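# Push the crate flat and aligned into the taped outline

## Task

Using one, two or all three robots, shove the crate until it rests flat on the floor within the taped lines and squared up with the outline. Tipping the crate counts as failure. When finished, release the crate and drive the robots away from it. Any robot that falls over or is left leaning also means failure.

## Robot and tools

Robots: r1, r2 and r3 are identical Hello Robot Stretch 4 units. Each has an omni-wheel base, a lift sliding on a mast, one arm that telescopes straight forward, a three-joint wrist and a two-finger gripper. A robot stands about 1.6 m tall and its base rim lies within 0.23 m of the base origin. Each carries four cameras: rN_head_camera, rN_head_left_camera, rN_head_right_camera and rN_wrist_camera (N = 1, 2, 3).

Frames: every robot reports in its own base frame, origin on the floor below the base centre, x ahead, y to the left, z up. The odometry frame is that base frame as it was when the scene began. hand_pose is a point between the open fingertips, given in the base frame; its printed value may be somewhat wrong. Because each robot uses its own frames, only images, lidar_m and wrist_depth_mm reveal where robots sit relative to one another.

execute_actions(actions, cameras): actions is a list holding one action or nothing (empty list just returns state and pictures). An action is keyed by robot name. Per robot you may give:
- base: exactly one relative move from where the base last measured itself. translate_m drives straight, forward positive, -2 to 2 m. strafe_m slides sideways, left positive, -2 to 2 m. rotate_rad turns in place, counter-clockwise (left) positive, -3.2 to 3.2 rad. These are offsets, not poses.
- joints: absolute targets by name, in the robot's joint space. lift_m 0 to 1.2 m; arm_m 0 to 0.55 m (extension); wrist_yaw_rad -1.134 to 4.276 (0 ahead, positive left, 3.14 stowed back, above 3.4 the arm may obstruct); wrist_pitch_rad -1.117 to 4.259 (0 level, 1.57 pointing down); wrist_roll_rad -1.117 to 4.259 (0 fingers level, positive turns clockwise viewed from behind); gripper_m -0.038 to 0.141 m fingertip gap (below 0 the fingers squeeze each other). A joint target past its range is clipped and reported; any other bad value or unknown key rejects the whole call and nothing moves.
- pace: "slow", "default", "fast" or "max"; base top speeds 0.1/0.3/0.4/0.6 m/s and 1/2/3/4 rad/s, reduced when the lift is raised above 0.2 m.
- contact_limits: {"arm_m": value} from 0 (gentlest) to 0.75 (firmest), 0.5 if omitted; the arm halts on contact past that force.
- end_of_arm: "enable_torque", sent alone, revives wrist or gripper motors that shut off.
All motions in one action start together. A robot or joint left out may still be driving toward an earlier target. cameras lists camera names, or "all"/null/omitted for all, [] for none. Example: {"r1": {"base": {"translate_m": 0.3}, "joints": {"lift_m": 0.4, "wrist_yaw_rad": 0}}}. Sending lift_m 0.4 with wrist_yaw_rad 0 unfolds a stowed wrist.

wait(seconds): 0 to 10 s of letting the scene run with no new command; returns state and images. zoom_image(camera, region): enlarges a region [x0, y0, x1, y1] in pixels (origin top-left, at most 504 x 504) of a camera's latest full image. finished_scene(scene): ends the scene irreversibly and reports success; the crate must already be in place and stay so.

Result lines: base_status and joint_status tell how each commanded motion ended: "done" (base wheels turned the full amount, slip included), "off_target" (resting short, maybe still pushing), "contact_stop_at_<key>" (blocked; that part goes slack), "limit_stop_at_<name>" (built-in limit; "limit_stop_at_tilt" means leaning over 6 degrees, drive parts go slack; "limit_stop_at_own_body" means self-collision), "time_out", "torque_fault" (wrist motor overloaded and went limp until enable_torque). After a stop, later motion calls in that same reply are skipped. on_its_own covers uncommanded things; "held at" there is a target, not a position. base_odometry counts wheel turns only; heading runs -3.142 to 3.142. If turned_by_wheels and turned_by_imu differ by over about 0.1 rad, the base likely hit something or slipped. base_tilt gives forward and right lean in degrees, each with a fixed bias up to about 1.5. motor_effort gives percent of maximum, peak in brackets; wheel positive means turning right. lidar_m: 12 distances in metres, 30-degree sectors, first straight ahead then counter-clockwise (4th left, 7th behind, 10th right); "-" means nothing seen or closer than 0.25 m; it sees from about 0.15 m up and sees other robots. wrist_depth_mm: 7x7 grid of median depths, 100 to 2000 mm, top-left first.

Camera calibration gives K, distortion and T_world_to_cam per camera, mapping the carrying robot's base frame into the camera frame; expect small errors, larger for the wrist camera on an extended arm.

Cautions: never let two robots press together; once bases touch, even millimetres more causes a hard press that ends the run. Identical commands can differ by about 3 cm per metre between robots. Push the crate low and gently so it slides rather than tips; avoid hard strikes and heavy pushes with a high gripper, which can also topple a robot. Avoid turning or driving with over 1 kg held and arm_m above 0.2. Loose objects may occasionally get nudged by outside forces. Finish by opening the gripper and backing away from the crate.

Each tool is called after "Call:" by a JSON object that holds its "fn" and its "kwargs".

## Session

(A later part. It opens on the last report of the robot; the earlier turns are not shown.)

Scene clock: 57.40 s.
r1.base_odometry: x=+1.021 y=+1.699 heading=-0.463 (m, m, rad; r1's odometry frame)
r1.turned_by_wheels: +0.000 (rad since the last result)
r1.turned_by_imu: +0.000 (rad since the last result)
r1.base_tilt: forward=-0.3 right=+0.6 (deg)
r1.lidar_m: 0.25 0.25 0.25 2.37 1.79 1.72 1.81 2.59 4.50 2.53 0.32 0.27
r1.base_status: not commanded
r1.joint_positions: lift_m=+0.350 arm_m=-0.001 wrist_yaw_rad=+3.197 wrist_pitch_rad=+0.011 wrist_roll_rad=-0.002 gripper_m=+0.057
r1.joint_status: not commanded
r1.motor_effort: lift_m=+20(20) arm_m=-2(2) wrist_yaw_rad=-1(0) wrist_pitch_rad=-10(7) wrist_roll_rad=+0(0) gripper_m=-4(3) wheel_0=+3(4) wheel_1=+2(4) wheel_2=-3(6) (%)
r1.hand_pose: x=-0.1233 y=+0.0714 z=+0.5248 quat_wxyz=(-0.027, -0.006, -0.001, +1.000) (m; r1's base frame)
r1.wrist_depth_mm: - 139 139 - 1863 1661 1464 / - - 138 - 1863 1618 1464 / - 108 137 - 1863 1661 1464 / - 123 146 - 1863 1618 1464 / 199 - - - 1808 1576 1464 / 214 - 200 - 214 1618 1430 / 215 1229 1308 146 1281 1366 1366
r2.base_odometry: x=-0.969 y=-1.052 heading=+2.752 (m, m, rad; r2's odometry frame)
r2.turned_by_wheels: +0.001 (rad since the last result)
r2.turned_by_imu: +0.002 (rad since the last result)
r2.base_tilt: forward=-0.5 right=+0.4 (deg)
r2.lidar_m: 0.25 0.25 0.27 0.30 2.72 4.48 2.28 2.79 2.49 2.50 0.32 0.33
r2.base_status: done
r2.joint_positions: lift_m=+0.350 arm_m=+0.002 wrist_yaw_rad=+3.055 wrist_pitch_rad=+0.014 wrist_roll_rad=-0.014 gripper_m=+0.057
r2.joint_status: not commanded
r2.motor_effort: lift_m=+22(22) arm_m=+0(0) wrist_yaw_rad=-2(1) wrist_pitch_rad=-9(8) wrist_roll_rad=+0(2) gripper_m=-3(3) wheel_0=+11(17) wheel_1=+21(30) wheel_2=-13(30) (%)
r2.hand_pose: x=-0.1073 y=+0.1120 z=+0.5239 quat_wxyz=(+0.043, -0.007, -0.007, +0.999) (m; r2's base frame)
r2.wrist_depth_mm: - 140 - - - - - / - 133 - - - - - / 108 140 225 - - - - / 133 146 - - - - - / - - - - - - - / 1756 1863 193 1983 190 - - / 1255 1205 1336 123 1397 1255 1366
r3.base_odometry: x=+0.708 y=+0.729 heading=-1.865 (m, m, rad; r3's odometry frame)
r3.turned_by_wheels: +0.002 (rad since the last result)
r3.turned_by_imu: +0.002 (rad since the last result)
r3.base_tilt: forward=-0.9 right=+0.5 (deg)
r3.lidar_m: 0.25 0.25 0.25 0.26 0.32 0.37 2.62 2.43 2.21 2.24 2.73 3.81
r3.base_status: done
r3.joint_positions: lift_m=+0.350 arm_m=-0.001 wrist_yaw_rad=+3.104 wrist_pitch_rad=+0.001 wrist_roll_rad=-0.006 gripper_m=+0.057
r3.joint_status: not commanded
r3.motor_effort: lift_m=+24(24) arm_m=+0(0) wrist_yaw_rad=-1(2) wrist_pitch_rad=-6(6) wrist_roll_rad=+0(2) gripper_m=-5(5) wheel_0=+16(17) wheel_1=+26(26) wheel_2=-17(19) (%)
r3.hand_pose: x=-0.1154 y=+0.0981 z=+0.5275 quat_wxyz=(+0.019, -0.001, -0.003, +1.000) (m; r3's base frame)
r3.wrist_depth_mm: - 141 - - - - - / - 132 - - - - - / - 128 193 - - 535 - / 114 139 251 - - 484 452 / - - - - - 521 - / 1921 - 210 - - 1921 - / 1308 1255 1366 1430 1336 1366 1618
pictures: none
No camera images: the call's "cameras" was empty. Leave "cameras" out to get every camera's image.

Call:
{"fn": "execute_actions", "kwargs": {"actions": [{"r1":{"base":{"strafe_m":0.12},"pace":"slow"},"r2":{"base":{"translate_m":0.12},"pace":"slow"},"r3":{"base":{"translate_m":0.12},"pace":"slow"}}], "cameras": []}}

Call:
{"fn": "execute_actions", "kwargs": {"actions": [{"r1":{"base":{"strafe_m":0.72},"pace":"slow"},"r2":{"base":{"translate_m":0.72},"pace":"slow"},"r3":{"base":{"translate_m":0.72},"pace":"slow"}}], "cameras": ["r2_head_left_camera","r1_head_left_camera"]}}

Scene clock: 62.40 s.
r1.base_odometry: x=+1.074 y=+1.807 heading=-0.464 (m, m, rad; r1's odometry frame)
r1.turned_by_wheels: -0.001 (rad since the last result)
r1.turned_by_imu: -0.003 (rad since the last result)
r1.base_tilt: forward=-0.2 right=+0.7 (deg)
r1.lidar_m: 0.25 0.25 0.25 2.30 1.72 1.66 1.72 2.43 4.60 2.69 0.39 0.26
r1.base_status: done
r1.joint_positions: lift_m=+0.350 arm_m=-0.001 wrist_yaw_rad=+3.197 wrist_pitch_rad=+0.011 wrist_roll_rad=-0.002 gripper_m=+0.057
r1.joint_status: not commanded
r1.motor_effort: lift_m=+20(20) arm_m=-1(2) wrist_yaw_rad=+0(0) wrist_pitch_rad=-8(8) wrist_roll_rad=+0(0) gripper_m=-7(2) wheel_0=-4(17) wheel_1=+6(17) wheel_2=-9(19) (%)
r1.hand_pose: x=-0.1233 y=+0.0714 z=+0.5248 quat_wxyz=(-0.027, -0.006, -0.001, +1.000) (m; r1's base frame)
r1.wrist_depth_mm: - 139 139 - 1756 1576 1430 / - - 138 - 1808 1576 1430 / - 108 137 1983 1756 1576 1397 / - 123 146 - 1756 1576 1397 / 198 - - - 1756 1537 1366 / 214 - 199 1921 216 1537 1397 / 215 1229 1336 146 1281 1397 1336
r2.base_odometry: x=-1.079 y=-1.007 heading=+2.753 (m, m, rad; r2's odometry frame)
r2.turned_by_wheels: +0.001 (rad since the last result)
r2.turned_by_imu: +0.002 (rad since the last result)
r2.base_tilt: forward=-0.2 right=+0.3 (deg)
r2.lidar_m: 0.26 0.25 0.25 0.33 2.67 4.58 2.38 2.87 2.52 2.55 0.32 0.36
r2.base_status: done
r2.joint_positions: lift_m=+0.350 arm_m=+0.002 wrist_yaw_rad=+3.055 wrist_pitch_rad=+0.014 wrist_roll_rad=-0.014 gripper_m=+0.057
r2.joint_status: not commanded
r2.motor_effort: lift_m=+22(22) arm_m=+0(0) wrist_yaw_rad=+0(1) wrist_pitch_rad=-10(10) wrist_roll_rad=+1(2) gripper_m=-2(2) wheel_0=+12(12) wheel_1=+21(24) wheel_2=-14(15) (%)
r2.hand_pose: x=-0.1073 y=+0.1120 z=+0.5239 quat_wxyz=(+0.043, -0.007, -0.007, +0.999) (m; r2's base frame)
r2.wrist_depth_mm: - 140 - - - - - / - 133 - - - - - / 107 140 225 - - - - / 133 146 - - - - - / - - - - - - - / 1756 1863 193 1921 190 1983 1983 / 1229 1160 1336 123 1430 1281 1336
r3.base_odometry: x=+0.673 y=+0.615 heading=-1.863 (m, m, rad; r3's odometry frame)
r3.turned_by_wheels: +0.002 (rad since the last result)
r3.turned_by_imu: +0.001 (rad since the last result)
r3.base_tilt: forward=-1.0 right=+0.6 (deg)
r3.lidar_m: 0.25 0.25 0.25 0.26 0.32 0.36 2.76 2.51 2.23 2.26 2.79 3.72
r3.base_status: done
r3.joint_positions: lift_m=+0.350 arm_m=-0.001 wrist_yaw_rad=+3.104 wrist_pitch_rad=+0.001 wrist_roll_rad=-0.006 gripper_m=+0.057
r3.joint_status: not commanded
r3.motor_effort: lift_m=+25(24) arm_m=+0(0) wrist_yaw_rad=-1(0) wrist_pitch_rad=-5(5) wrist_roll_rad=-1(0) gripper_m=-5(3) wheel_0=+13(18) wheel_1=+23(26) wheel_2=-15(21) (%)
r3.hand_pose: x=-0.1154 y=+0.0981 z=+0.5275 quat_wxyz=(+0.019, -0.001, -0.003, +1.000) (m; r3's base frame)
r3.wrist_depth_mm: - 141 - - - - - / - 132 - - - - - / - 128 193 - - 525 - / 114 139 252 - - 484 442 / - - - - - 559 - / 1863 - 210 - - 1863 - / 1308 1229 1366 1397 1336 1308 1618
pictures: none
No camera images: the call's "cameras" was empty. Leave "cameras" out to get every camera's image.

Scene clock: 70.87 s.
r1.base_odometry: x=+1.397 y=+2.450 heading=-0.464 (m, m, rad; r1's odometry frame)
r1.turned_by_wheels: -0.001 (rad since the last result)
r1.turned_by_imu: -0.011 (rad since the last result)
r1.base_tilt: forward=-0.2 right=+0.6 (deg)
r1.lidar_m: 0.25 0.25 3.54 1.83 1.33 1.28 1.36 1.89 5.19 3.39 3.58 0.29
r1.base_status: done
r1.joint_positions: lift_m=+0.350 arm_m=-0.001 wrist_yaw_rad=+3.197 wrist_pitch_rad=+0.011 wrist_roll_rad=-0.002 gripper_m=+0.057
r1.joint_status: not commanded
r1.motor_effort: lift_m=+20(20) arm_m=-2(1) wrist_yaw_rad=+0(0) wrist_pitch_rad=-8(8) wrist_roll_rad=+0(0) gripper_m=-6(2) wheel_0=-6(14) wheel_1=+8(19) wheel_2=-11(22) (%)
r1.hand_pose: x=-0.1233 y=+0.0714 z=+0.5248 quat_wxyz=(-0.027, -0.006, -0.001, +1.000) (m; r1's base frame)
r1.wrist_depth_mm: - 139 139 1618 1430 1229 1098 / - - 138 1618 1397 1229 1098 / - 108 137 1537 1366 1229 1098 / - 123 146 1576 1397 1229 1078 / 198 - 1863 1576 1397 1229 1098 / 214 - 200 1576 216 1205 1078 / 216 1255 1336 146 1281 1182 1078
r2.base_odometry: x=-1.745 y=-0.735 heading=+2.755 (m, m, rad; r2's odometry frame)
r2.turned_by_wheels: +0.002 (rad since the last result)
r2.turned_by_imu: +0.004 (rad since the last result)
r2.base_tilt: forward=-0.4 right=+0.4 (deg)
r2.lidar_m: 0.25 0.25 0.25 0.25 2.38 4.38 - 3.09 2.74 2.76 0.28 0.31
r2.base_status: done
r2.joint_positions: lift_m=+0.350 arm_m=+0.002 wrist_yaw_rad=+3.055 wrist_pitch_rad=+0.014 wrist_roll_rad=-0.014 gripper_m=+0.057
r2.joint_status: not commanded
r2.motor_effort: lift_m=+22(22) arm_m=+0(0) wrist_yaw_rad=+0(0) wrist_pitch_rad=-8(10) wrist_roll_rad=+3(1) gripper_m=-2(2) wheel_0=+14(15) wheel_1=+30(27) wheel_2=-17(20) (%)
r2.hand_pose: x=-0.1073 y=+0.1120 z=+0.5239 quat_wxyz=(+0.043, -0.007, -0.007, +0.999) (m; r2's base frame)
r2.wrist_depth_mm: - 140 - - - - - / - 133 - - - - - / 107 140 225 - - - - / 133 146 - - - - - / - - - - - - - / 1756 1863 193 1983 190 - 1921 / 1229 1182 1336 123 1430 1281 1336
r3.base_odometry: x=+0.467 y=-0.075 heading=-1.862 (m, m, rad; r3's odometry frame)
r3.turned_by_wheels: +0.001 (rad since the last result)
r3.turned_by_imu: -0.001 (rad since the last result)
r3.base_tilt: forward=-1.0 right=+0.5 (deg)
r3.lidar_m: 0.28 0.25 0.25 0.27 0.32 0.30 - 2.76 2.49 2.52 3.11 3.04
r3.base_status: done
r3.joint_positions: lift_m=+0.350 arm_m=-0.001 wrist_yaw_rad=+3.104 wrist_pitch_rad=+0.001 wrist_roll_rad=-0.006 gripper_m=+0.057
r3.joint_status: not commanded
r3.motor_effort: lift_m=+24(25) arm_m=+0(0) wrist_yaw_rad=+1(1) wrist_pitch_rad=-7(6) wrist_roll_rad=-1(1) gripper_m=-1(4) wheel_0=+9(16) wheel_1=+16(26) wheel_2=-11(19) (%)
r3.hand_pose: x=-0.1154 y=+0.0981 z=+0.5275 quat_wxyz=(+0.019, -0.001, -0.003, +1.000) (m; r3's base frame)
r3.wrist_depth_mm: - 142 - - - - - / - 132 - - - - - / - 128 194 - - 530 - / 114 139 251 - - 477 362 / - - - - - - - / 1863 - 210 - 508 - - / 1336 1229 1366 1430 500 1464 1576
pictures: r1_head_left_camera, r2_head_left_camera
Images, in order (width x height): r1_head_left_camera 420x672, r2_head_left_camera 420x672.

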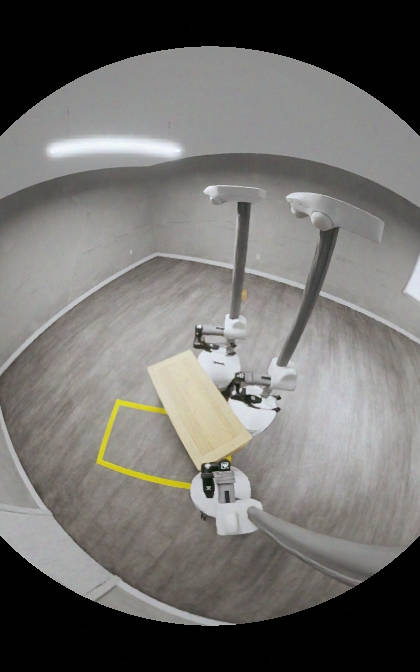

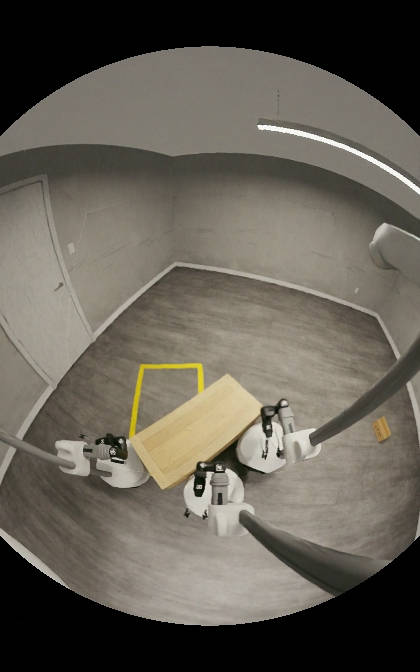

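Call:
{"fn": "execute_actions", "kwargs": {"actions": [{"r1":{"base":{"strafe_m":0.07},"pace":"slow"},"r2":{"base":{"translate_m":0.07},"pace":"slow"},"r3":{"base":{"translate_m":0.08},"pace":"slow"}}], "cameras": []}}

Call:
{"fn": "execute_actions", "kwargs": {"actions": [{"r1":{"base":{"translate_m":-0.4}},"r2":{"base":{"translate_m":-0.4}},"r3":{"base":{"translate_m":0.15},"pace":"slow"}}], "cameras": []}}

Call:
{"fn": "execute_actions", "kwargs": {"actions": [{"r3":{"base":{"rotate_rad":0.45},"pace":"slow"}}], "cameras": []}}

Call:
{"fn": "execute_actions", "kwargs": {"actions": [{"r3":{"base":{"translate_m":0.25},"pace":"slow"}}], "cameras": ["r2_head_left_camera","r3_head_left_camera"]}}

Scene clock: 77.03 s.
r1.base_odometry: x=+1.428 y=+2.512 heading=-0.465 (m, m, rad; r1's odometry frame)
r1.turned_by_wheels: -0.001 (rad since the last result)
r1.turned_by_imu: -0.004 (rad since the last result)
r1.base_tilt: forward=-0.2 right=+0.7 (deg)
r1.lidar_m: 0.25 0.25 3.49 1.78 1.28 1.25 1.32 1.80 5.16 3.46 3.63 0.29
r1.base_status: done
r1.joint_positions: lift_m=+0.350 arm_m=-0.001 wrist_yaw_rad=+3.197 wrist_pitch_rad=+0.011 wrist_roll_rad=-0.002 gripper_m=+0.057
r1.joint_status: not commanded
r1.motor_effort: lift_m=+20(20) arm_m=-1(1) wrist_yaw_rad=+0(0) wrist_pitch_rad=-9(10) wrist_roll_rad=+0(0) gripper_m=+5(6) wheel_0=-6(20) wheel_1=+9(17) wheel_2=-12(24) (%)
r1.hand_pose: x=-0.1233 y=+0.0714 z=+0.5248 quat_wxyz=(-0.027, -0.006, -0.001, +1.000) (m; r1's base frame)
r1.wrist_depth_mm: - 139 139 1576 1366 1205 1060 / - - 138 1576 1366 1205 1078 / - 108 137 1499 1336 1205 1060 / - 123 146 1537 1336 1205 1060 / 199 - 1756 1576 1336 1205 1060 / 214 - 200 1537 216 1182 1042 / 215 1229 1336 146 1281 1160 1042
r2.base_odometry: x=-1.809 y=-0.709 heading=+2.756 (m, m, rad; r2's odometry frame)
r2.turned_by_wheels: +0.001 (rad since the last result)
r2.turned_by_imu: +0.002 (rad since the last result)
r2.base_tilt: forward=-0.3 right=+0.4 (deg)
r2.lidar_m: 0.25 0.25 0.25 0.25 2.36 4.35 - 3.12 2.75 2.78 0.31 0.28
r2.base_status: done
r2.joint_positions: lift_m=+0.350 arm_m=+0.002 wrist_yaw_rad=+3.055 wrist_pitch_rad=+0.014 wrist_roll_rad=-0.014 gripper_m=+0.057
r2.joint_status: not commanded
r2.motor_effort: lift_m=+22(22) arm_m=+0(0) wrist_yaw_rad=+0(1) wrist_pitch_rad=-8(9) wrist_roll_rad=+0(1) gripper_m=-2(3) wheel_0=+9(17) wheel_1=+18(30) wheel_2=-12(19) (%)
r2.hand_pose: x=-0.1073 y=+0.1120 z=+0.5239 quat_wxyz=(+0.043, -0.007, -0.007, +0.999) (m; r2's base frame)
r2.wrist_depth_mm: - 140 - - - - - / - 133 - - - - - / 108 140 226 - - - - / 133 146 - - - - - / - - - - - - - / 1808 1756 193 1921 190 - 1983 / 1205 1182 1366 123 1397 1255 1366
r3.base_odometry: x=+0.444 y=-0.150 heading=-1.860 (m, m, rad; r3's odometry frame)
r3.turned_by_wheels: +0.001 (rad since the last result)
r3.turned_by_imu: +0.000 (rad since the last result)
r3.base_tilt: forward=-1.0 right=+0.5 (deg)
r3.lidar_m: 0.26 0.25 0.25 0.25 0.29 0.32 - 2.78 2.52 2.56 3.12 2.96
r3.base_status: done
r3.joint_positions: lift_m=+0.350 arm_m=-0.001 wrist_yaw_rad=+3.104 wrist_pitch_rad=+0.001 wrist_roll_rad=-0.006 gripper_m=+0.057
r3.joint_status: not commanded
r3.motor_effort: lift_m=+24(24) arm_m=+0(0) wrist_yaw_rad=-1(1) wrist_pitch_rad=-5(5) wrist_roll_rad=-2(2) gripper_m=-6(1) wheel_0=+11(11) wheel_1=+21(21) wheel_2=-15(17) (%)
r3.hand_pose: x=-0.1154 y=+0.0981 z=+0.5275 quat_wxyz=(+0.019, -0.001, -0.003, +1.000) (m; r3's base frame)
r3.wrist_depth_mm: - 141 - - - - - / - 132 - - - - - / - 128 193 - - 559 - / 114 139 253 - - 480 359 / - - - - - - - / 1921 - 210 - 508 - - / 1308 1205 1366 1430 504 1464 1537
pictures: none
No camera images: the call's "cameras" was empty. Leave "cameras" out to get every camera's image.

Scene clock: 79.87 s.
r1.base_odometry: x=+1.070 y=+2.692 heading=-0.465 (m, m, rad; r1's odometry frame)
r1.turned_by_wheels: +0.000 (rad since the last result)
r1.turned_by_imu: +0.000 (rad since the last result)
r1.base_tilt: forward=-0.4 right=+0.7 (deg)
r1.lidar_m: 0.55 0.68 3.42 1.28 0.94 0.91 0.96 1.34 3.79 3.51 1.11 0.96
r1.base_status: done
r1.joint_positions: lift_m=+0.350 arm_m=-0.001 wrist_yaw_rad=+3.197 wrist_pitch_rad=+0.011 wrist_roll_rad=-0.002 gripper_m=+0.057
r1.joint_status: not commanded
r1.motor_effort: lift_m=+20(20) arm_m=-2(1) wrist_yaw_rad=+0(0) wrist_pitch_rad=-8(9) wrist_roll_rad=+0(0) gripper_m=-2(1) wheel_0=-1(6) wheel_1=-1(5) wheel_2=+0(10) (%)
r1.hand_pose: x=-0.1233 y=+0.0714 z=+0.5248 quat_wxyz=(-0.027, -0.006, -0.001, +1.000) (m; r1's base frame)
r1.wrist_depth_mm: - 139 139 1160 1008 891 809 / - - 138 1160 1025 891 798 / - 108 137 1118 1008 891 798 / - 123 146 1118 1008 878 798 / 198 1537 1366 1138 991 878 798 / 215 1618 200 1138 215 878 788 / 215 1229 1255 146 976 854 788
r2.base_odometry: x=-1.439 y=-0.859 heading=+2.756 (m, m, rad; r2's odometry frame)
r2.turned_by_wheels: -0.001 (rad since the last result)
r2.turned_by_imu: +0.000 (rad since the last result)
r2.base_tilt: forward=-0.3 right=+0.5 (deg)
r2.lidar_m: 0.58 0.49 0.96 1.07 2.53 4.64 2.77 3.01 2.65 2.64 3.18 0.76
r2.base_status: done
r2.joint_positions: lift_m=+0.350 arm_m=+0.002 wrist_yaw_rad=+3.055 wrist_pitch_rad=+0.014 wrist_roll_rad=-0.014 gripper_m=+0.057
r2.joint_status: not commanded
r2.motor_effort: lift_m=+22(22) arm_m=+0(0) wrist_yaw_rad=+0(0) wrist_pitch_rad=-8(9) wrist_roll_rad=+1(2) gripper_m=-2(3) wheel_0=-2(9) wheel_1=-4(13) wheel_2=-1(10) (%)
r2.hand_pose: x=-0.1073 y=+0.1120 z=+0.5239 quat_wxyz=(+0.043, -0.007, -0.007, +0.999) (m; r2's base frame)
r2.wrist_depth_mm: - 140 - - - - - / - 133 - - - - - / 107 140 225 - - - - / 133 146 - - - - - / - - - - - - - / 1808 1808 193 1983 190 1983 - / 1255 1160 1336 123 1397 1255 1336
r3.base_odometry: x=+0.402 y=-0.293 heading=-1.859 (m, m, rad; r3's odometry frame)
r3.turned_by_wheels: +0.001 (rad since the last result)
r3.turned_by_imu: +0.000 (rad since the last result)
r3.base_tilt: forward=-1.0 right=+0.5 (deg)
r3.lidar_m: 2.87 0.25 0.25 0.25 0.37 0.76 0.94 2.83 2.57 2.60 3.13 2.84
r3.base_status: done
r3.joint_positions: lift_m=+0.350 arm_m=-0.001 wrist_yaw_rad=+3.104 wrist_pitch_rad=+0.001 wrist_roll_rad=-0.006 gripper_m=+0.057
r3.joint_status: not commanded
r3.motor_effort: lift_m=+24(24) arm_m=+0(0) wrist_yaw_rad=-2(0) wrist_pitch_rad=-5(6) wrist_roll_rad=-3(1) gripper_m=-6(5) wheel_0=+8(11) wheel_1=+20(25) wheel_2=-14(21) (%)
r3.hand_pose: x=-0.1154 y=+0.0981 z=+0.5275 quat_wxyz=(+0.019, -0.001, -0.003, +1.000) (m; r3's base frame)
r3.wrist_depth_mm: - 141 - - - - - / - 132 - - - - - / - 128 193 - - - - / 114 139 251 - 1042 - - / - - - - - - - / 1921 - 211 - 1983 - - / 1336 1205 1336 931 842 1464 1576
pictures: none
No camera images: the call's "cameras" was empty. Leave "cameras" out to get every camera's image.

Scene clock: 81.50 s.
r1.base_odometry: x=+1.070 y=+2.692 heading=-0.465 (m, m, rad; r1's odometry frame)
r1.turned_by_wheels: +0.000 (rad since the last result)
r1.turned_by_imu: -0.001 (rad since the last result)
r1.base_tilt: forward=-0.3 right=+0.6 (deg)
r1.lidar_m: 0.56 0.70 3.42 1.26 0.94 0.92 0.97 1.33 3.78 3.51 1.12 0.97
r1.base_status: not commanded
r1.joint_positions: lift_m=+0.350 arm_m=-0.001 wrist_yaw_rad=+3.197 wrist_pitch_rad=+0.011 wrist_roll_rad=-0.002 gripper_m=+0.057
r1.joint_status: not commanded
r1.motor_effort: lift_m=+20(20) arm_m=-1(2) wrist_yaw_rad=+0(0) wrist_pitch_rad=-7(8) wrist_roll_rad=+0(0) gripper_m=-4(2) wheel_0=-1(1) wheel_1=-1(1) wheel_2=+0(0) (%)
r1.hand_pose: x=-0.1233 y=+0.0714 z=+0.5248 quat_wxyz=(-0.027, -0.006, -0.001, +1.000) (m; r1's base frame)
r1.wrist_depth_mm: - 139 139 1182 1025 904 809 / - - 138 1160 1008 891 798 / - 108 137 1118 1008 891 798 / - 123 146 1118 991 891 798 / 199 1537 1336 1138 991 866 798 / 215 1661 200 1138 214 878 798 / 216 1255 1255 146 991 854 788
r2.base_odometry: x=-1.439 y=-0.859 heading=+2.756 (m, m, rad; r2's odometry frame)
r2.turned_by_wheels: +0.000 (rad since the last result)
r2.turned_by_imu: +0.000 (rad since the last result)
r2.base_tilt: forward=-0.5 right=+0.4 (deg)
r2.lidar_m: 0.59 0.50 0.96 1.10 2.56 4.63 2.78 2.99 2.65 2.65 3.19 0.74
r2.base_status: not commanded
r2.joint_positions: lift_m=+0.350 arm_m=+0.002 wrist_yaw_rad=+3.055 wrist_pitch_rad=+0.014 wrist_roll_rad=-0.014 gripper_m=+0.057
r2.joint_status: not commanded
r2.motor_effort: lift_m=+22(22) arm_m=+0(0) wrist_yaw_rad=+2(1) wrist_pitch_rad=-8(9) wrist_roll_rad=+0(1) gripper_m=+0(1) wheel_0=-2(2) wheel_1=-4(4) wheel_2=-1(1) (%)
r2.hand_pose: x=-0.1073 y=+0.1120 z=+0.5239 quat_wxyz=(+0.043, -0.007, -0.007, +0.999) (m; r2's base frame)
r2.wrist_depth_mm: - 140 - - - - - / - 133 - - - - - / 107 140 226 - - - - / 133 146 - - - - - / - - - - - - - / 1808 1808 193 1921 190 - 1983 / 1255 1160 1336 123 1397 1229 1308
r3.base_odometry: x=+0.402 y=-0.293 heading=-1.410 (m, m, rad; r3's odometry frame)
r3.turned_by_wheels: +0.449 (rad since the last result)
r3.turned_by_imu: +0.450 (rad since the last result)
r3.base_tilt: forward=-0.9 right=+0.5 (deg)
r3.lidar_m: 0.25 0.25 0.25 0.35 0.77 0.80 2.96 2.57 2.56 3.02 2.82 2.85
r3.base_status: done
r3.joint_positions: lift_m=+0.350 arm_m=-0.001 wrist_yaw_rad=+3.104 wrist_pitch_rad=+0.001 wrist_roll_rad=-0.006 gripper_m=+0.057
r3.joint_status: not commanded
r3.motor_effort: lift_m=+24(24) arm_m=+0(0) wrist_yaw_rad=-1(0) wrist_pitch_rad=-6(4) wrist_roll_rad=-2(1) gripper_m=-4(4) wheel_0=-2(9) wheel_1=-4(18) wheel_2=-2(13) (%)
r3.hand_pose: x=-0.1154 y=+0.0981 z=+0.5275 quat_wxyz=(+0.019, -0.001, -0.003, +1.000) (m; r3's base frame)
r3.wrist_depth_mm: - 141 - - - - - / - 132 - - - - - / - 128 193 - - - - / 114 139 251 - - - 842 / - - - - - - - / 1863 - 210 - - - - / 1308 1229 1397 1430 1308 1537 854
pictures: none
No camera images: the call's "cameras" was empty. Leave "cameras" out to get every camera's image.

Scene clock: 85.30 s.
r1.base_odometry: x=+1.070 y=+2.692 heading=-0.465 (m, m, rad; r1's odometry frame)
r1.turned_by_wheels: +0.000 (rad since the last result)
r1.turned_by_imu: -0.001 (rad since the last result)
r1.base_tilt: forward=-0.3 right=+0.6 (deg)
r1.lidar_m: 0.55 0.66 3.41 1.27 0.94 0.91 0.96 1.33 3.78 3.50 1.14 0.97
r1.base_status: not commanded
r1.joint_positions: lift_m=+0.350 arm_m=-0.001 wrist_yaw_rad=+3.197 wrist_pitch_rad=+0.011 wrist_roll_rad=-0.002 gripper_m=+0.057
r1.joint_status: not commanded
r1.motor_effort: lift_m=+20(20) arm_m=-1(1) wrist_yaw_rad=+0(0) wrist_pitch_rad=-8(10) wrist_roll_rad=+0(0) gripper_m=+0(3) wheel_0=-1(1) wheel_1=-1(1) wheel_2=+0(0) (%)
r1.hand_pose: x=-0.1233 y=+0.0714 z=+0.5248 quat_wxyz=(-0.027, -0.006, -0.001, +1.000) (m; r1's base frame)
r1.wrist_depth_mm: - 139 140 1182 1025 878 809 / - - 138 1160 991 891 798 / - 108 137 1098 991 891 809 / - 123 146 1098 1008 878 798 / 198 1537 1336 1138 991 878 798 / 214 1618 200 1138 215 866 788 / 215 1255 1255 146 976 866 788
r2.base_odometry: x=-1.439 y=-0.859 heading=+2.756 (m, m, rad; r2's odometry frame)
r2.turned_by_wheels: +0.000 (rad since the last result)
r2.turned_by_imu: +0.000 (rad since the last result)
r2.base_tilt: forward=-0.3 right=+0.3 (deg)
r2.lidar_m: 0.60 0.49 0.94 1.10 2.54 4.63 2.78 3.00 2.65 2.67 3.15 0.90
r2.base_status: not commanded
r2.joint_positions: lift_m=+0.350 arm_m=+0.002 wrist_yaw_rad=+3.055 wrist_pitch_rad=+0.014 wrist_roll_rad=-0.014 gripper_m=+0.057
r2.joint_status: not commanded
r2.motor_effort: lift_m=+23(22) arm_m=+0(0) wrist_yaw_rad=+1(0) wrist_pitch_rad=-9(9) wrist_roll_rad=+1(1) gripper_m=-2(4) wheel_0=-2(2) wheel_1=-3(4) wheel_2=-1(1) (%)
r2.hand_pose: x=-0.1073 y=+0.1120 z=+0.5239 quat_wxyz=(+0.043, -0.007, -0.007, +0.999) (m; r2's base frame)
r2.wrist_depth_mm: - 140 - - - - - / - 133 - - - - - / 108 140 226 - - - - / 133 146 - - - - - / - - - - - - - / 1756 1921 193 1983 190 1983 1983 / 1229 1182 1366 123 1397 1255 1366
r3.base_odometry: x=+0.441 y=-0.539 heading=-1.408 (m, m, rad; r3's odometry frame)
r3.turned_by_wheels: +0.001 (rad since the last result)
r3.turned_by_imu: -0.001 (rad since the last result)
r3.base_tilt: forward=-0.9 right=+0.5 (deg)
r3.lidar_m: 2.28 0.25 0.25 0.25 0.47 0.94 3.17 2.73 2.73 3.04 2.66 2.66
r3.base_status: done
r3.joint_positions: lift_m=+0.350 arm_m=-0.001 wrist_yaw_rad=+3.104 wrist_pitch_rad=+0.001 wrist_roll_rad=-0.006 gripper_m=+0.057
r3.joint_status: not commanded
r3.motor_effort: lift_m=+24(24) arm_m=+0(0) wrist_yaw_rad=-1(1) wrist_pitch_rad=-5(8) wrist_roll_rad=-2(1) gripper_m=-3(3) wheel_0=+10(18) wheel_1=+23(26) wheel_2=-15(30) (%)
r3.hand_pose: x=-0.1154 y=+0.0981 z=+0.5275 quat_wxyz=(+0.019, -0.001, -0.003, +1.000) (m; r3's base frame)
r3.wrist_depth_mm: - 142 - - - - - / - 132 - - - - - / - 128 194 - - - - / 114 139 251 - - - - / - - - - - - 842 / 1921 - 211 - - - - / 1308 1229 1366 1430 1336 991 976
pictures: r2_head_left_camera, r3_head_left_camera
Images, in order (width x height): r2_head_left_camera 420x672, r3_head_left_camera 420x672.

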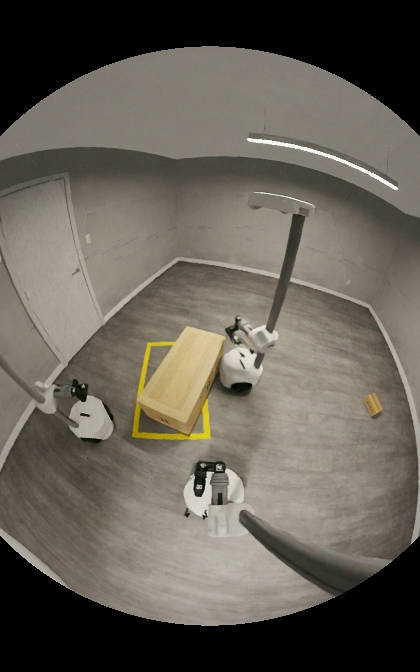

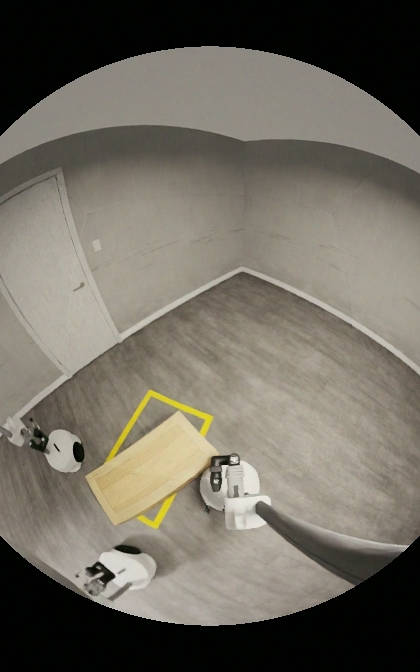

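Call:
{"fn": "execute_actions", "kwargs": {"actions": [{"r3":{"base":{"rotate_rad":0.38},"pace":"slow"},"r2":{"base":{"strafe_m":0.4}}}], "cameras": []}}

Call:
{"fn": "execute_actions", "kwargs": {"actions": [{"r3":{"base":{"translate_m":0.28},"pace":"slow"}}], "cameras": ["r2_head_camera","r3_head_left_camera","r1_head_left_camera"]}}

Scene clock: 89.83 s.
r1.base_odometry: x=+1.070 y=+2.692 heading=-0.465 (m, m, rad; r1's odometry frame)
r1.turned_by_wheels: +0.000 (rad since the last result)
r1.turned_by_imu: -0.002 (rad since the last result)
r1.base_tilt: forward=-0.3 right=+0.6 (deg)
r1.lidar_m: 0.54 0.67 3.42 1.25 0.94 0.92 0.96 1.31 3.78 3.50 0.61 0.60
r1.base_status: not commanded
r1.joint_positions: lift_m=+0.350 arm_m=-0.001 wrist_yaw_rad=+3.197 wrist_pitch_rad=+0.011 wrist_roll_rad=-0.002 gripper_m=+0.057
r1.joint_status: not commanded
r1.motor_effort: lift_m=+20(20) arm_m=-1(1) wrist_yaw_rad=+1(0) wrist_pitch_rad=-8(6) wrist_roll_rad=+0(0) gripper_m=+0(4) wheel_0=-1(1) wheel_1=-1(1) wheel_2=+0(0) (%)
r1.hand_pose: x=-0.1233 y=+0.0714 z=+0.5248 quat_wxyz=(-0.027, -0.006, -0.001, +1.000) (m; r1's base frame)
r1.wrist_depth_mm: - 139 139 1182 1025 891 809 / - - 138 1160 1008 891 798 / - 108 138 1118 991 891 798 / - 123 146 1138 991 878 798 / 198 1537 1336 1138 1008 878 798 / 214 1618 199 1138 215 878 788 / 215 1205 1255 146 976 854 788
r2.base_odometry: x=-1.589 y=-1.230 heading=+2.756 (m, m, rad; r2's odometry frame)
r2.turned_by_wheels: +0.000 (rad since the last result)
r2.turned_by_imu: +0.002 (rad since the last result)
r2.base_tilt: forward=-0.3 right=+0.4 (deg)
r2.lidar_m: 0.50 0.65 0.60 1.69 2.09 3.84 2.82 2.88 3.03 3.02 3.61 0.48
r2.base_status: done
r2.joint_positions: lift_m=+0.350 arm_m=+0.002 wrist_yaw_rad=+3.055 wrist_pitch_rad=+0.014 wrist_roll_rad=-0.014 gripper_m=+0.057
r2.joint_status: not commanded
r2.motor_effort: lift_m=+22(22) arm_m=+0(0) wrist_yaw_rad=+0(0) wrist_pitch_rad=-8(10) wrist_roll_rad=+0(1) gripper_m=-3(3) wheel_0=-1(12) wheel_1=+2(8) wheel_2=-1(3) (%)
r2.hand_pose: x=-0.1073 y=+0.1120 z=+0.5239 quat_wxyz=(+0.043, -0.007, -0.007, +0.999) (m; r2's base frame)
r2.wrist_depth_mm: - 140 - - - - - / - 133 - - - - - / 108 140 225 - - - - / 133 147 - - - - - / - - - - - - - / 1808 1983 193 1983 190 - - / 1229 1160 1336 123 1397 1281 1366
r3.base_odometry: x=+0.441 y=-0.539 heading=-1.029 (m, m, rad; r3's odometry frame)
r3.turned_by_wheels: +0.380 (rad since the last result)
r3.turned_by_imu: +0.379 (rad since the last result)
r3.base_tilt: forward=-0.9 right=+0.5 (deg)
r3.lidar_m: 0.26 0.25 0.25 0.38 1.14 3.44 2.77 2.75 3.03 2.69 2.66 2.53
r3.base_status: done
r3.joint_positions: lift_m=+0.350 arm_m=-0.001 wrist_yaw_rad=+3.104 wrist_pitch_rad=+0.001 wrist_roll_rad=-0.006 gripper_m=+0.057
r3.joint_status: not commanded
r3.motor_effort: lift_m=+24(25) arm_m=+0(0) wrist_yaw_rad=-1(0) wrist_pitch_rad=-4(7) wrist_roll_rad=+0(0) gripper_m=-5(4) wheel_0=-3(11) wheel_1=-2(19) wheel_2=-1(14) (%)
r3.hand_pose: x=-0.1154 y=+0.0981 z=+0.5275 quat_wxyz=(+0.019, -0.001, -0.003, +1.000) (m; r3's base frame)
r3.wrist_depth_mm: - 142 - - - - - / - 132 - - - - - / - 128 193 - - - - / 114 139 251 - - - - / - - - - - - - / 1863 1708 210 - - - - / 1336 1205 1366 1430 1366 1537 1576
pictures: none
No camera images: the call's "cameras" was empty. Leave "cameras" out to get every camera's image.

Scene clock: 93.93 s.
r1.base_odometry: x=+1.070 y=+2.692 heading=-0.465 (m, m, rad; r1's odometry frame)
r1.turned_by_wheels: +0.000 (rad since the last result)
r1.turned_by_imu: -0.002 (rad since the last result)
r1.base_tilt: forward=-0.3 right=+0.6 (deg)
r1.lidar_m: 0.57 0.62 0.99 1.25 0.95 0.90 0.94 1.35 3.78 3.50 0.62 0.62
r1.base_status: not commanded
r1.joint_positions: lift_m=+0.350 arm_m=-0.001 wrist_yaw_rad=+3.197 wrist_pitch_rad=+0.011 wrist_roll_rad=-0.002 gripper_m=+0.057
r1.joint_status: not commanded
r1.motor_effort: lift_m=+20(20) arm_m=-1(1) wrist_yaw_rad=+0(0) wrist_pitch_rad=-8(9) wrist_roll_rad=+0(0) gripper_m=+0(1) wheel_0=-1(1) wheel_1=-1(1) wheel_2=+0(0) (%)
r1.hand_pose: x=-0.1233 y=+0.0714 z=+0.5248 quat_wxyz=(-0.027, -0.006, -0.001, +1.000) (m; r1's base frame)
r1.wrist_depth_mm: - 139 139 1182 1025 904 809 / - - 138 1160 1008 891 809 / - 108 137 1118 1008 878 798 / - 123 146 1118 1008 878 788 / 199 1499 1336 1138 991 878 798 / 215 1661 199 1138 214 878 788 / 215 1229 1255 146 976 842 798
r2.base_odometry: x=-1.589 y=-1.230 heading=+2.756 (m, m, rad; r2's odometry frame)
r2.turned_by_wheels: +0.000 (rad since the last result)
r2.turned_by_imu: +0.000 (rad since the last result)
r2.base_tilt: forward=-0.4 right=+0.5 (deg)
r2.lidar_m: 0.50 0.66 0.61 1.70 2.05 3.81 2.85 2.92 3.02 3.03 3.63 0.56
r2.base_status: not commanded
r2.joint_positions: lift_m=+0.350 arm_m=+0.002 wrist_yaw_rad=+3.055 wrist_pitch_rad=+0.014 wrist_roll_rad=-0.014 gripper_m=+0.057
r2.joint_status: not commanded
r2.motor_effort: lift_m=+22(22) arm_m=+0(0) wrist_yaw_rad=+0(1) wrist_pitch_rad=-9(9) wrist_roll_rad=+2(0) gripper_m=-4(1) wheel_0=+0(1) wheel_1=+2(2) wheel_2=-1(1) (%)
r2.hand_pose: x=-0.1073 y=+0.1120 z=+0.5239 quat_wxyz=(+0.043, -0.007, -0.007, +0.999) (m; r2's base frame)
r2.wrist_depth_mm: - 140 - - - - - / - 133 - - - - - / 107 140 227 - - - - / 133 146 - - - - - / - - - - - - - / 1808 1808 193 1921 190 - - / 1229 1160 1336 123 1397 1255 1366
r3.base_odometry: x=+0.585 y=-0.778 heading=-1.027 (m, m, rad; r3's odometry frame)
r3.turned_by_wheels: +0.001 (rad since the last result)
r3.turned_by_imu: -0.002 (rad since the last result)
r3.base_tilt: forward=-0.9 right=+0.5 (deg)
r3.lidar_m: 0.25 0.25 0.25 0.26 0.47 3.81 3.05 3.01 3.22 2.59 2.53 2.19
r3.base_status: done
r3.joint_positions: lift_m=+0.350 arm_m=-0.001 wrist_yaw_rad=+3.104 wrist_pitch_rad=+0.001 wrist_roll_rad=-0.006 gripper_m=+0.057
r3.joint_status: not commanded
r3.motor_effort: lift_m=+24(24) arm_m=+0(0) wrist_yaw_rad=+0(1) wrist_pitch_rad=-6(6) wrist_roll_rad=-1(0) gripper_m=-8(4) wheel_0=+11(17) wheel_1=+23(27) wheel_2=-17(31) (%)
r3.hand_pose: x=-0.1154 y=+0.0981 z=+0.5275 quat_wxyz=(+0.019, -0.001, -0.003, +1.000) (m; r3's base frame)
r3.wrist_depth_mm: - 141 - - - - - / - 132 - - - - - / - 128 193 - - - - / 114 139 251 - - - - / - - - - - - - / 1921 1921 210 - - - - / 1336 1205 1366 1430 1336 1537 1576
pictures: r1_head_left_camera, r2_head_camera, r3_head_left_camera
Images, in order (width x height): r1_head_left_camera 420x672, r2_head_camera 420x560, r3_head_left_camera 420x672.

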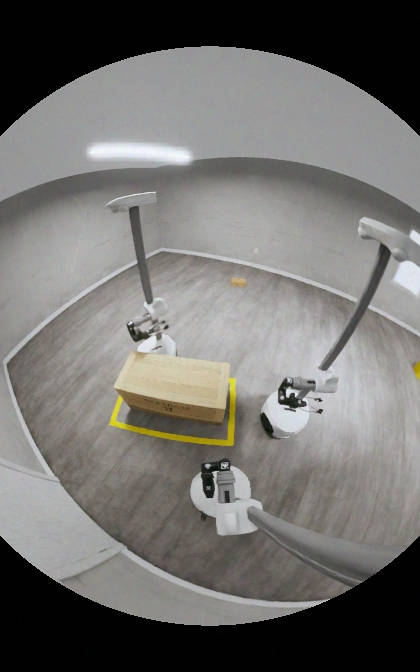

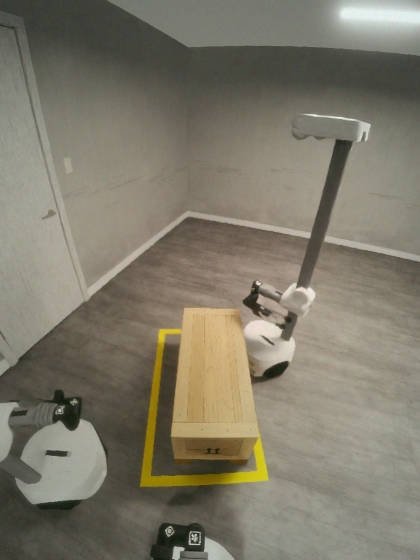

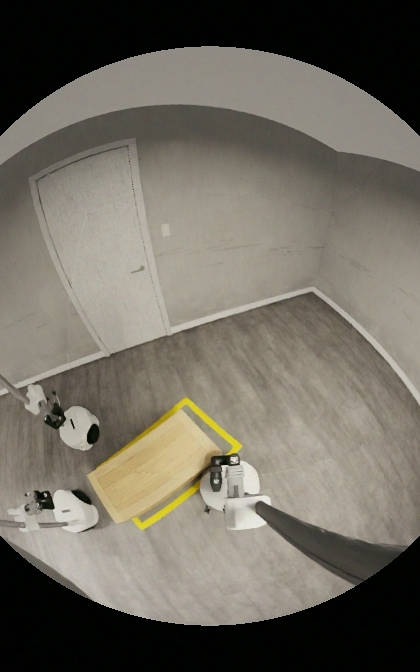

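Call:
{"fn": "execute_actions", "kwargs": {"actions": [{"r3":{"base":{"translate_m":0.045},"pace":"slow"}}], "cameras": []}}

Call:
{"fn": "execute_actions", "kwargs": {"actions": [{"r3":{"base":{"translate_m":-0.5}}}], "cameras": ["r2_head_camera","r3_head_camera"]}}

Scene clock: 96.90 s.
r1.base_odometry: x=+1.070 y=+2.692 heading=-0.465 (m, m, rad; r1's odometry frame)
r1.turned_by_wheels: +0.000 (rad since the last result)
r1.turned_by_imu: -0.001 (rad since the last result)
r1.base_tilt: forward=-0.2 right=+0.6 (deg)
r1.lidar_m: 0.56 0.60 0.94 1.28 0.94 0.89 0.95 1.33 3.78 3.51 0.62 0.61
r1.base_status: not commanded
r1.joint_positions: lift_m=+0.350 arm_m=-0.001 wrist_yaw_rad=+3.197 wrist_pitch_rad=+0.011 wrist_roll_rad=-0.002 gripper_m=+0.057
r1.joint_status: not commanded
r1.motor_effort: lift_m=+20(20) arm_m=-1(1) wrist_yaw_rad=+0(0) wrist_pitch_rad=-7(9) wrist_roll_rad=+0(0) gripper_m=-3(1) wheel_0=-1(1) wheel_1=-1(1) wheel_2=+0(0) (%)
r1.hand_pose: x=-0.1233 y=+0.0714 z=+0.5248 quat_wxyz=(-0.027, -0.006, -0.001, +1.000) (m; r1's base frame)
r1.wrist_depth_mm: - 139 139 1182 1025 891 798 / - - 138 1182 1008 891 809 / - 108 137 1118 1008 878 798 / - 123 146 1138 991 891 788 / 199 1537 1336 1138 991 878 798 / 214 1618 200 1118 215 866 788 / 215 1229 1255 147 976 842 788
r2.base_odometry: x=-1.589 y=-1.230 heading=+2.756 (m, m, rad; r2's odometry frame)
r2.turned_by_wheels: +0.000 (rad since the last result)
r2.turned_by_imu: +0.000 (rad since the last result)
r2.base_tilt: forward=-0.3 right=+0.3 (deg)
r2.lidar_m: 0.50 0.67 0.59 1.70 2.07 3.81 2.84 2.94 3.02 3.03 3.62 0.55
r2.base_status: not commanded
r2.joint_positions: lift_m=+0.350 arm_m=+0.002 wrist_yaw_rad=+3.055 wrist_pitch_rad=+0.014 wrist_roll_rad=-0.014 gripper_m=+0.057
r2.joint_status: not commanded
r2.motor_effort: lift_m=+22(22) arm_m=+0(0) wrist_yaw_rad=+1(0) wrist_pitch_rad=-10(9) wrist_roll_rad=+1(0) gripper_m=-3(0) wheel_0=-1(1) wheel_1=+2(2) wheel_2=-1(1) (%)
r2.hand_pose: x=-0.1073 y=+0.1120 z=+0.5239 quat_wxyz=(+0.043, -0.007, -0.007, +0.999) (m; r2's base frame)
r2.wrist_depth_mm: - 140 - - - - - / - 133 - - - - - / 107 140 226 - - - - / 133 146 - - - - - / - - - - - - - / 1808 1921 193 1983 190 - 1983 / 1205 1182 1366 123 1430 1255 1336
r3.base_odometry: x=+0.608 y=-0.816 heading=-1.026 (m, m, rad; r3's odometry frame)
r3.turned_by_wheels: +0.001 (rad since the last result)
r3.turned_by_imu: +0.001 (rad since the last result)
r3.base_tilt: forward=-1.0 right=+0.6 (deg)
r3.lidar_m: 1.72 0.25 0.25 0.27 0.45 3.87 3.08 3.05 3.17 2.54 2.54 2.16
r3.base_status: done
r3.joint_positions: lift_m=+0.350 arm_m=-0.001 wrist_yaw_rad=+3.104 wrist_pitch_rad=+0.001 wrist_roll_rad=-0.006 gripper_m=+0.057
r3.joint_status: not commanded
r3.motor_effort: lift_m=+24(24) arm_m=+0(0) wrist_yaw_rad=-2(1) wrist_pitch_rad=-6(6) wrist_roll_rad=-1(3) gripper_m=-6(3) wheel_0=+10(12) wheel_1=+22(26) wheel_2=-14(22) (%)
r3.hand_pose: x=-0.1154 y=+0.0981 z=+0.5275 quat_wxyz=(+0.019, -0.001, -0.003, +1.000) (m; r3's base frame)
r3.wrist_depth_mm: - 141 - - - - - / - 132 - - - - - / - 128 194 - - - - / 114 139 252 - - - - / - - - - - - - / 1863 1983 210 - - - - / 1308 1205 1397 1464 1336 1499 1576
pictures: none
No camera images: the call's "cameras" was empty. Leave "cameras" out to get every camera's image.

Scene clock: 100.07 s.
r1.base_odometry: x=+1.070 y=+2.692 heading=-0.465 (m, m, rad; r1's odometry frame)
r1.turned_by_wheels: +0.000 (rad since the last result)
r1.turned_by_imu: -0.001 (rad since the last result)
r1.base_tilt: forward=-0.4 right=+0.7 (deg)
r1.lidar_m: 0.56 0.61 0.93 1.25 0.94 0.91 0.95 1.34 3.77 3.50 0.61 0.61
r1.base_status: not commanded
r1.joint_positions: lift_m=+0.350 arm_m=-0.001 wrist_yaw_rad=+3.197 wrist_pitch_rad=+0.011 wrist_roll_rad=-0.002 gripper_m=+0.057
r1.joint_status: not commanded
r1.motor_effort: lift_m=+20(20) arm_m=-1(2) wrist_yaw_rad=+0(0) wrist_pitch_rad=-8(9) wrist_roll_rad=+0(0) gripper_m=-1(1) wheel_0=-1(1) wheel_1=-1(1) wheel_2=+0(0) (%)
r1.hand_pose: x=-0.1233 y=+0.0714 z=+0.5248 quat_wxyz=(-0.027, -0.006, -0.001, +1.000) (m; r1's base frame)
r1.wrist_depth_mm: - 139 139 1182 1008 904 809 / - - 138 1182 1008 891 798 / - 108 137 1098 1008 891 798 / - 123 146 1118 991 878 798 / 199 1576 1336 1138 1008 878 798 / 215 1661 199 1138 215 878 798 / 215 1229 1255 146 976 866 788
r2.base_odometry: x=-1.589 y=-1.230 heading=+2.756 (m, m, rad; r2's odometry frame)
r2.turned_by_wheels: +0.000 (rad since the last result)
r2.turned_by_imu: +0.000 (rad since the last result)
r2.base_tilt: forward=-0.3 right=+0.3 (deg)
r2.lidar_m: 0.50 0.70 0.60 1.70 2.07 3.82 2.85 2.92 3.01 3.05 1.12 0.55
r2.base_status: not commanded
r2.joint_positions: lift_m=+0.350 arm_m=+0.002 wrist_yaw_rad=+3.055 wrist_pitch_rad=+0.014 wrist_roll_rad=-0.014 gripper_m=+0.057
r2.joint_status: not commanded
r2.motor_effort: lift_m=+22(22) arm_m=+0(0) wrist_yaw_rad=+0(2) wrist_pitch_rad=-9(7) wrist_roll_rad=+1(1) gripper_m=-2(2) wheel_0=-1(1) wheel_1=+2(2) wheel_2=-1(1) (%)
r2.hand_pose: x=-0.1073 y=+0.1120 z=+0.5239 quat_wxyz=(+0.043, -0.007, -0.007, +0.999) (m; r2's base frame)
r2.wrist_depth_mm: - 140 - - - - - / - 133 - - - - - / 107 140 225 - - - - / 133 146 - - - - - / - - - - - - - / 1808 1863 193 1983 190 - - / 1229 1182 1366 123 1397 1255 1336
r3.base_odometry: x=+0.349 y=-0.389 heading=-1.026 (m, m, rad; r3's odometry frame)
r3.turned_by_wheels: +0.000 (rad since the last result)
r3.turned_by_imu: +0.000 (rad since the last result)
r3.base_tilt: forward=-1.0 right=+0.5 (deg)
r3.lidar_m: 0.65 0.53 0.55 0.66 3.78 3.24 2.63 2.57 2.85 2.73 2.69 2.71
r3.base_status: done
r3.joint_positions: lift_m=+0.350 arm_m=-0.001 wrist_yaw_rad=+3.104 wrist_pitch_rad=+0.001 wrist_roll_rad=-0.006 gripper_m=+0.057
r3.joint_status: not commanded
r3.motor_effort: lift_m=+24(24) arm_m=+0(0) wrist_yaw_rad=-1(1) wrist_pitch_rad=-6(6) wrist_roll_rad=+0(1) gripper_m=-1(4) wheel_0=-1(8) wheel_1=-1(18) wheel_2=+0(12) (%)
r3.hand_pose: x=-0.1154 y=+0.0981 z=+0.5275 quat_wxyz=(+0.019, -0.001, -0.003, +1.000) (m; r3's base frame)
r3.wrist_depth_mm: - 142 - - - - - / - 132 - - - - - / - 128 193 - - - - / 114 139 252 - - - - / - - - - - - - / 1863 - 211 - - - - / 1308 1205 1366 1464 1308 1537 1576
pictures: r2_head_camera, r3_head_camera
Images, in order (width x height): r2_head_camera 420x560, r3_head_camera 420x560.

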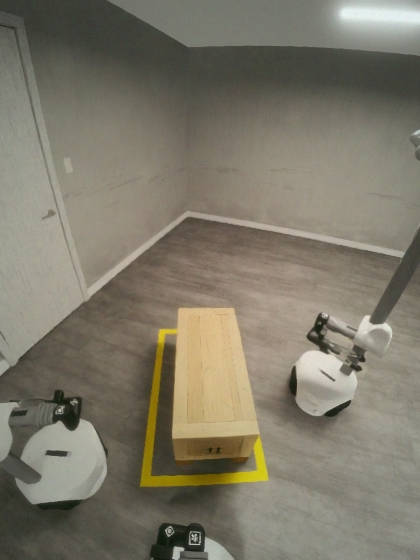

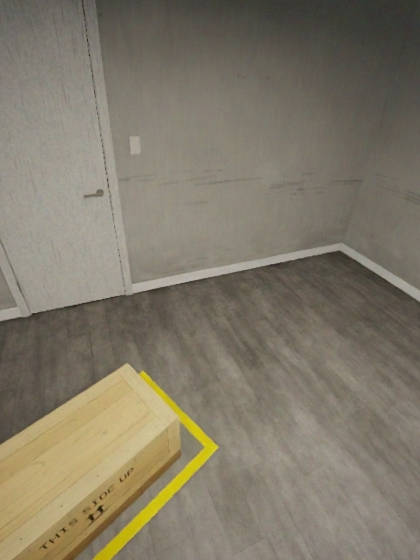

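Call:
{"fn": "finished_scene", "kwargs": {"scene": 2}}

The scene is finished: the task was done.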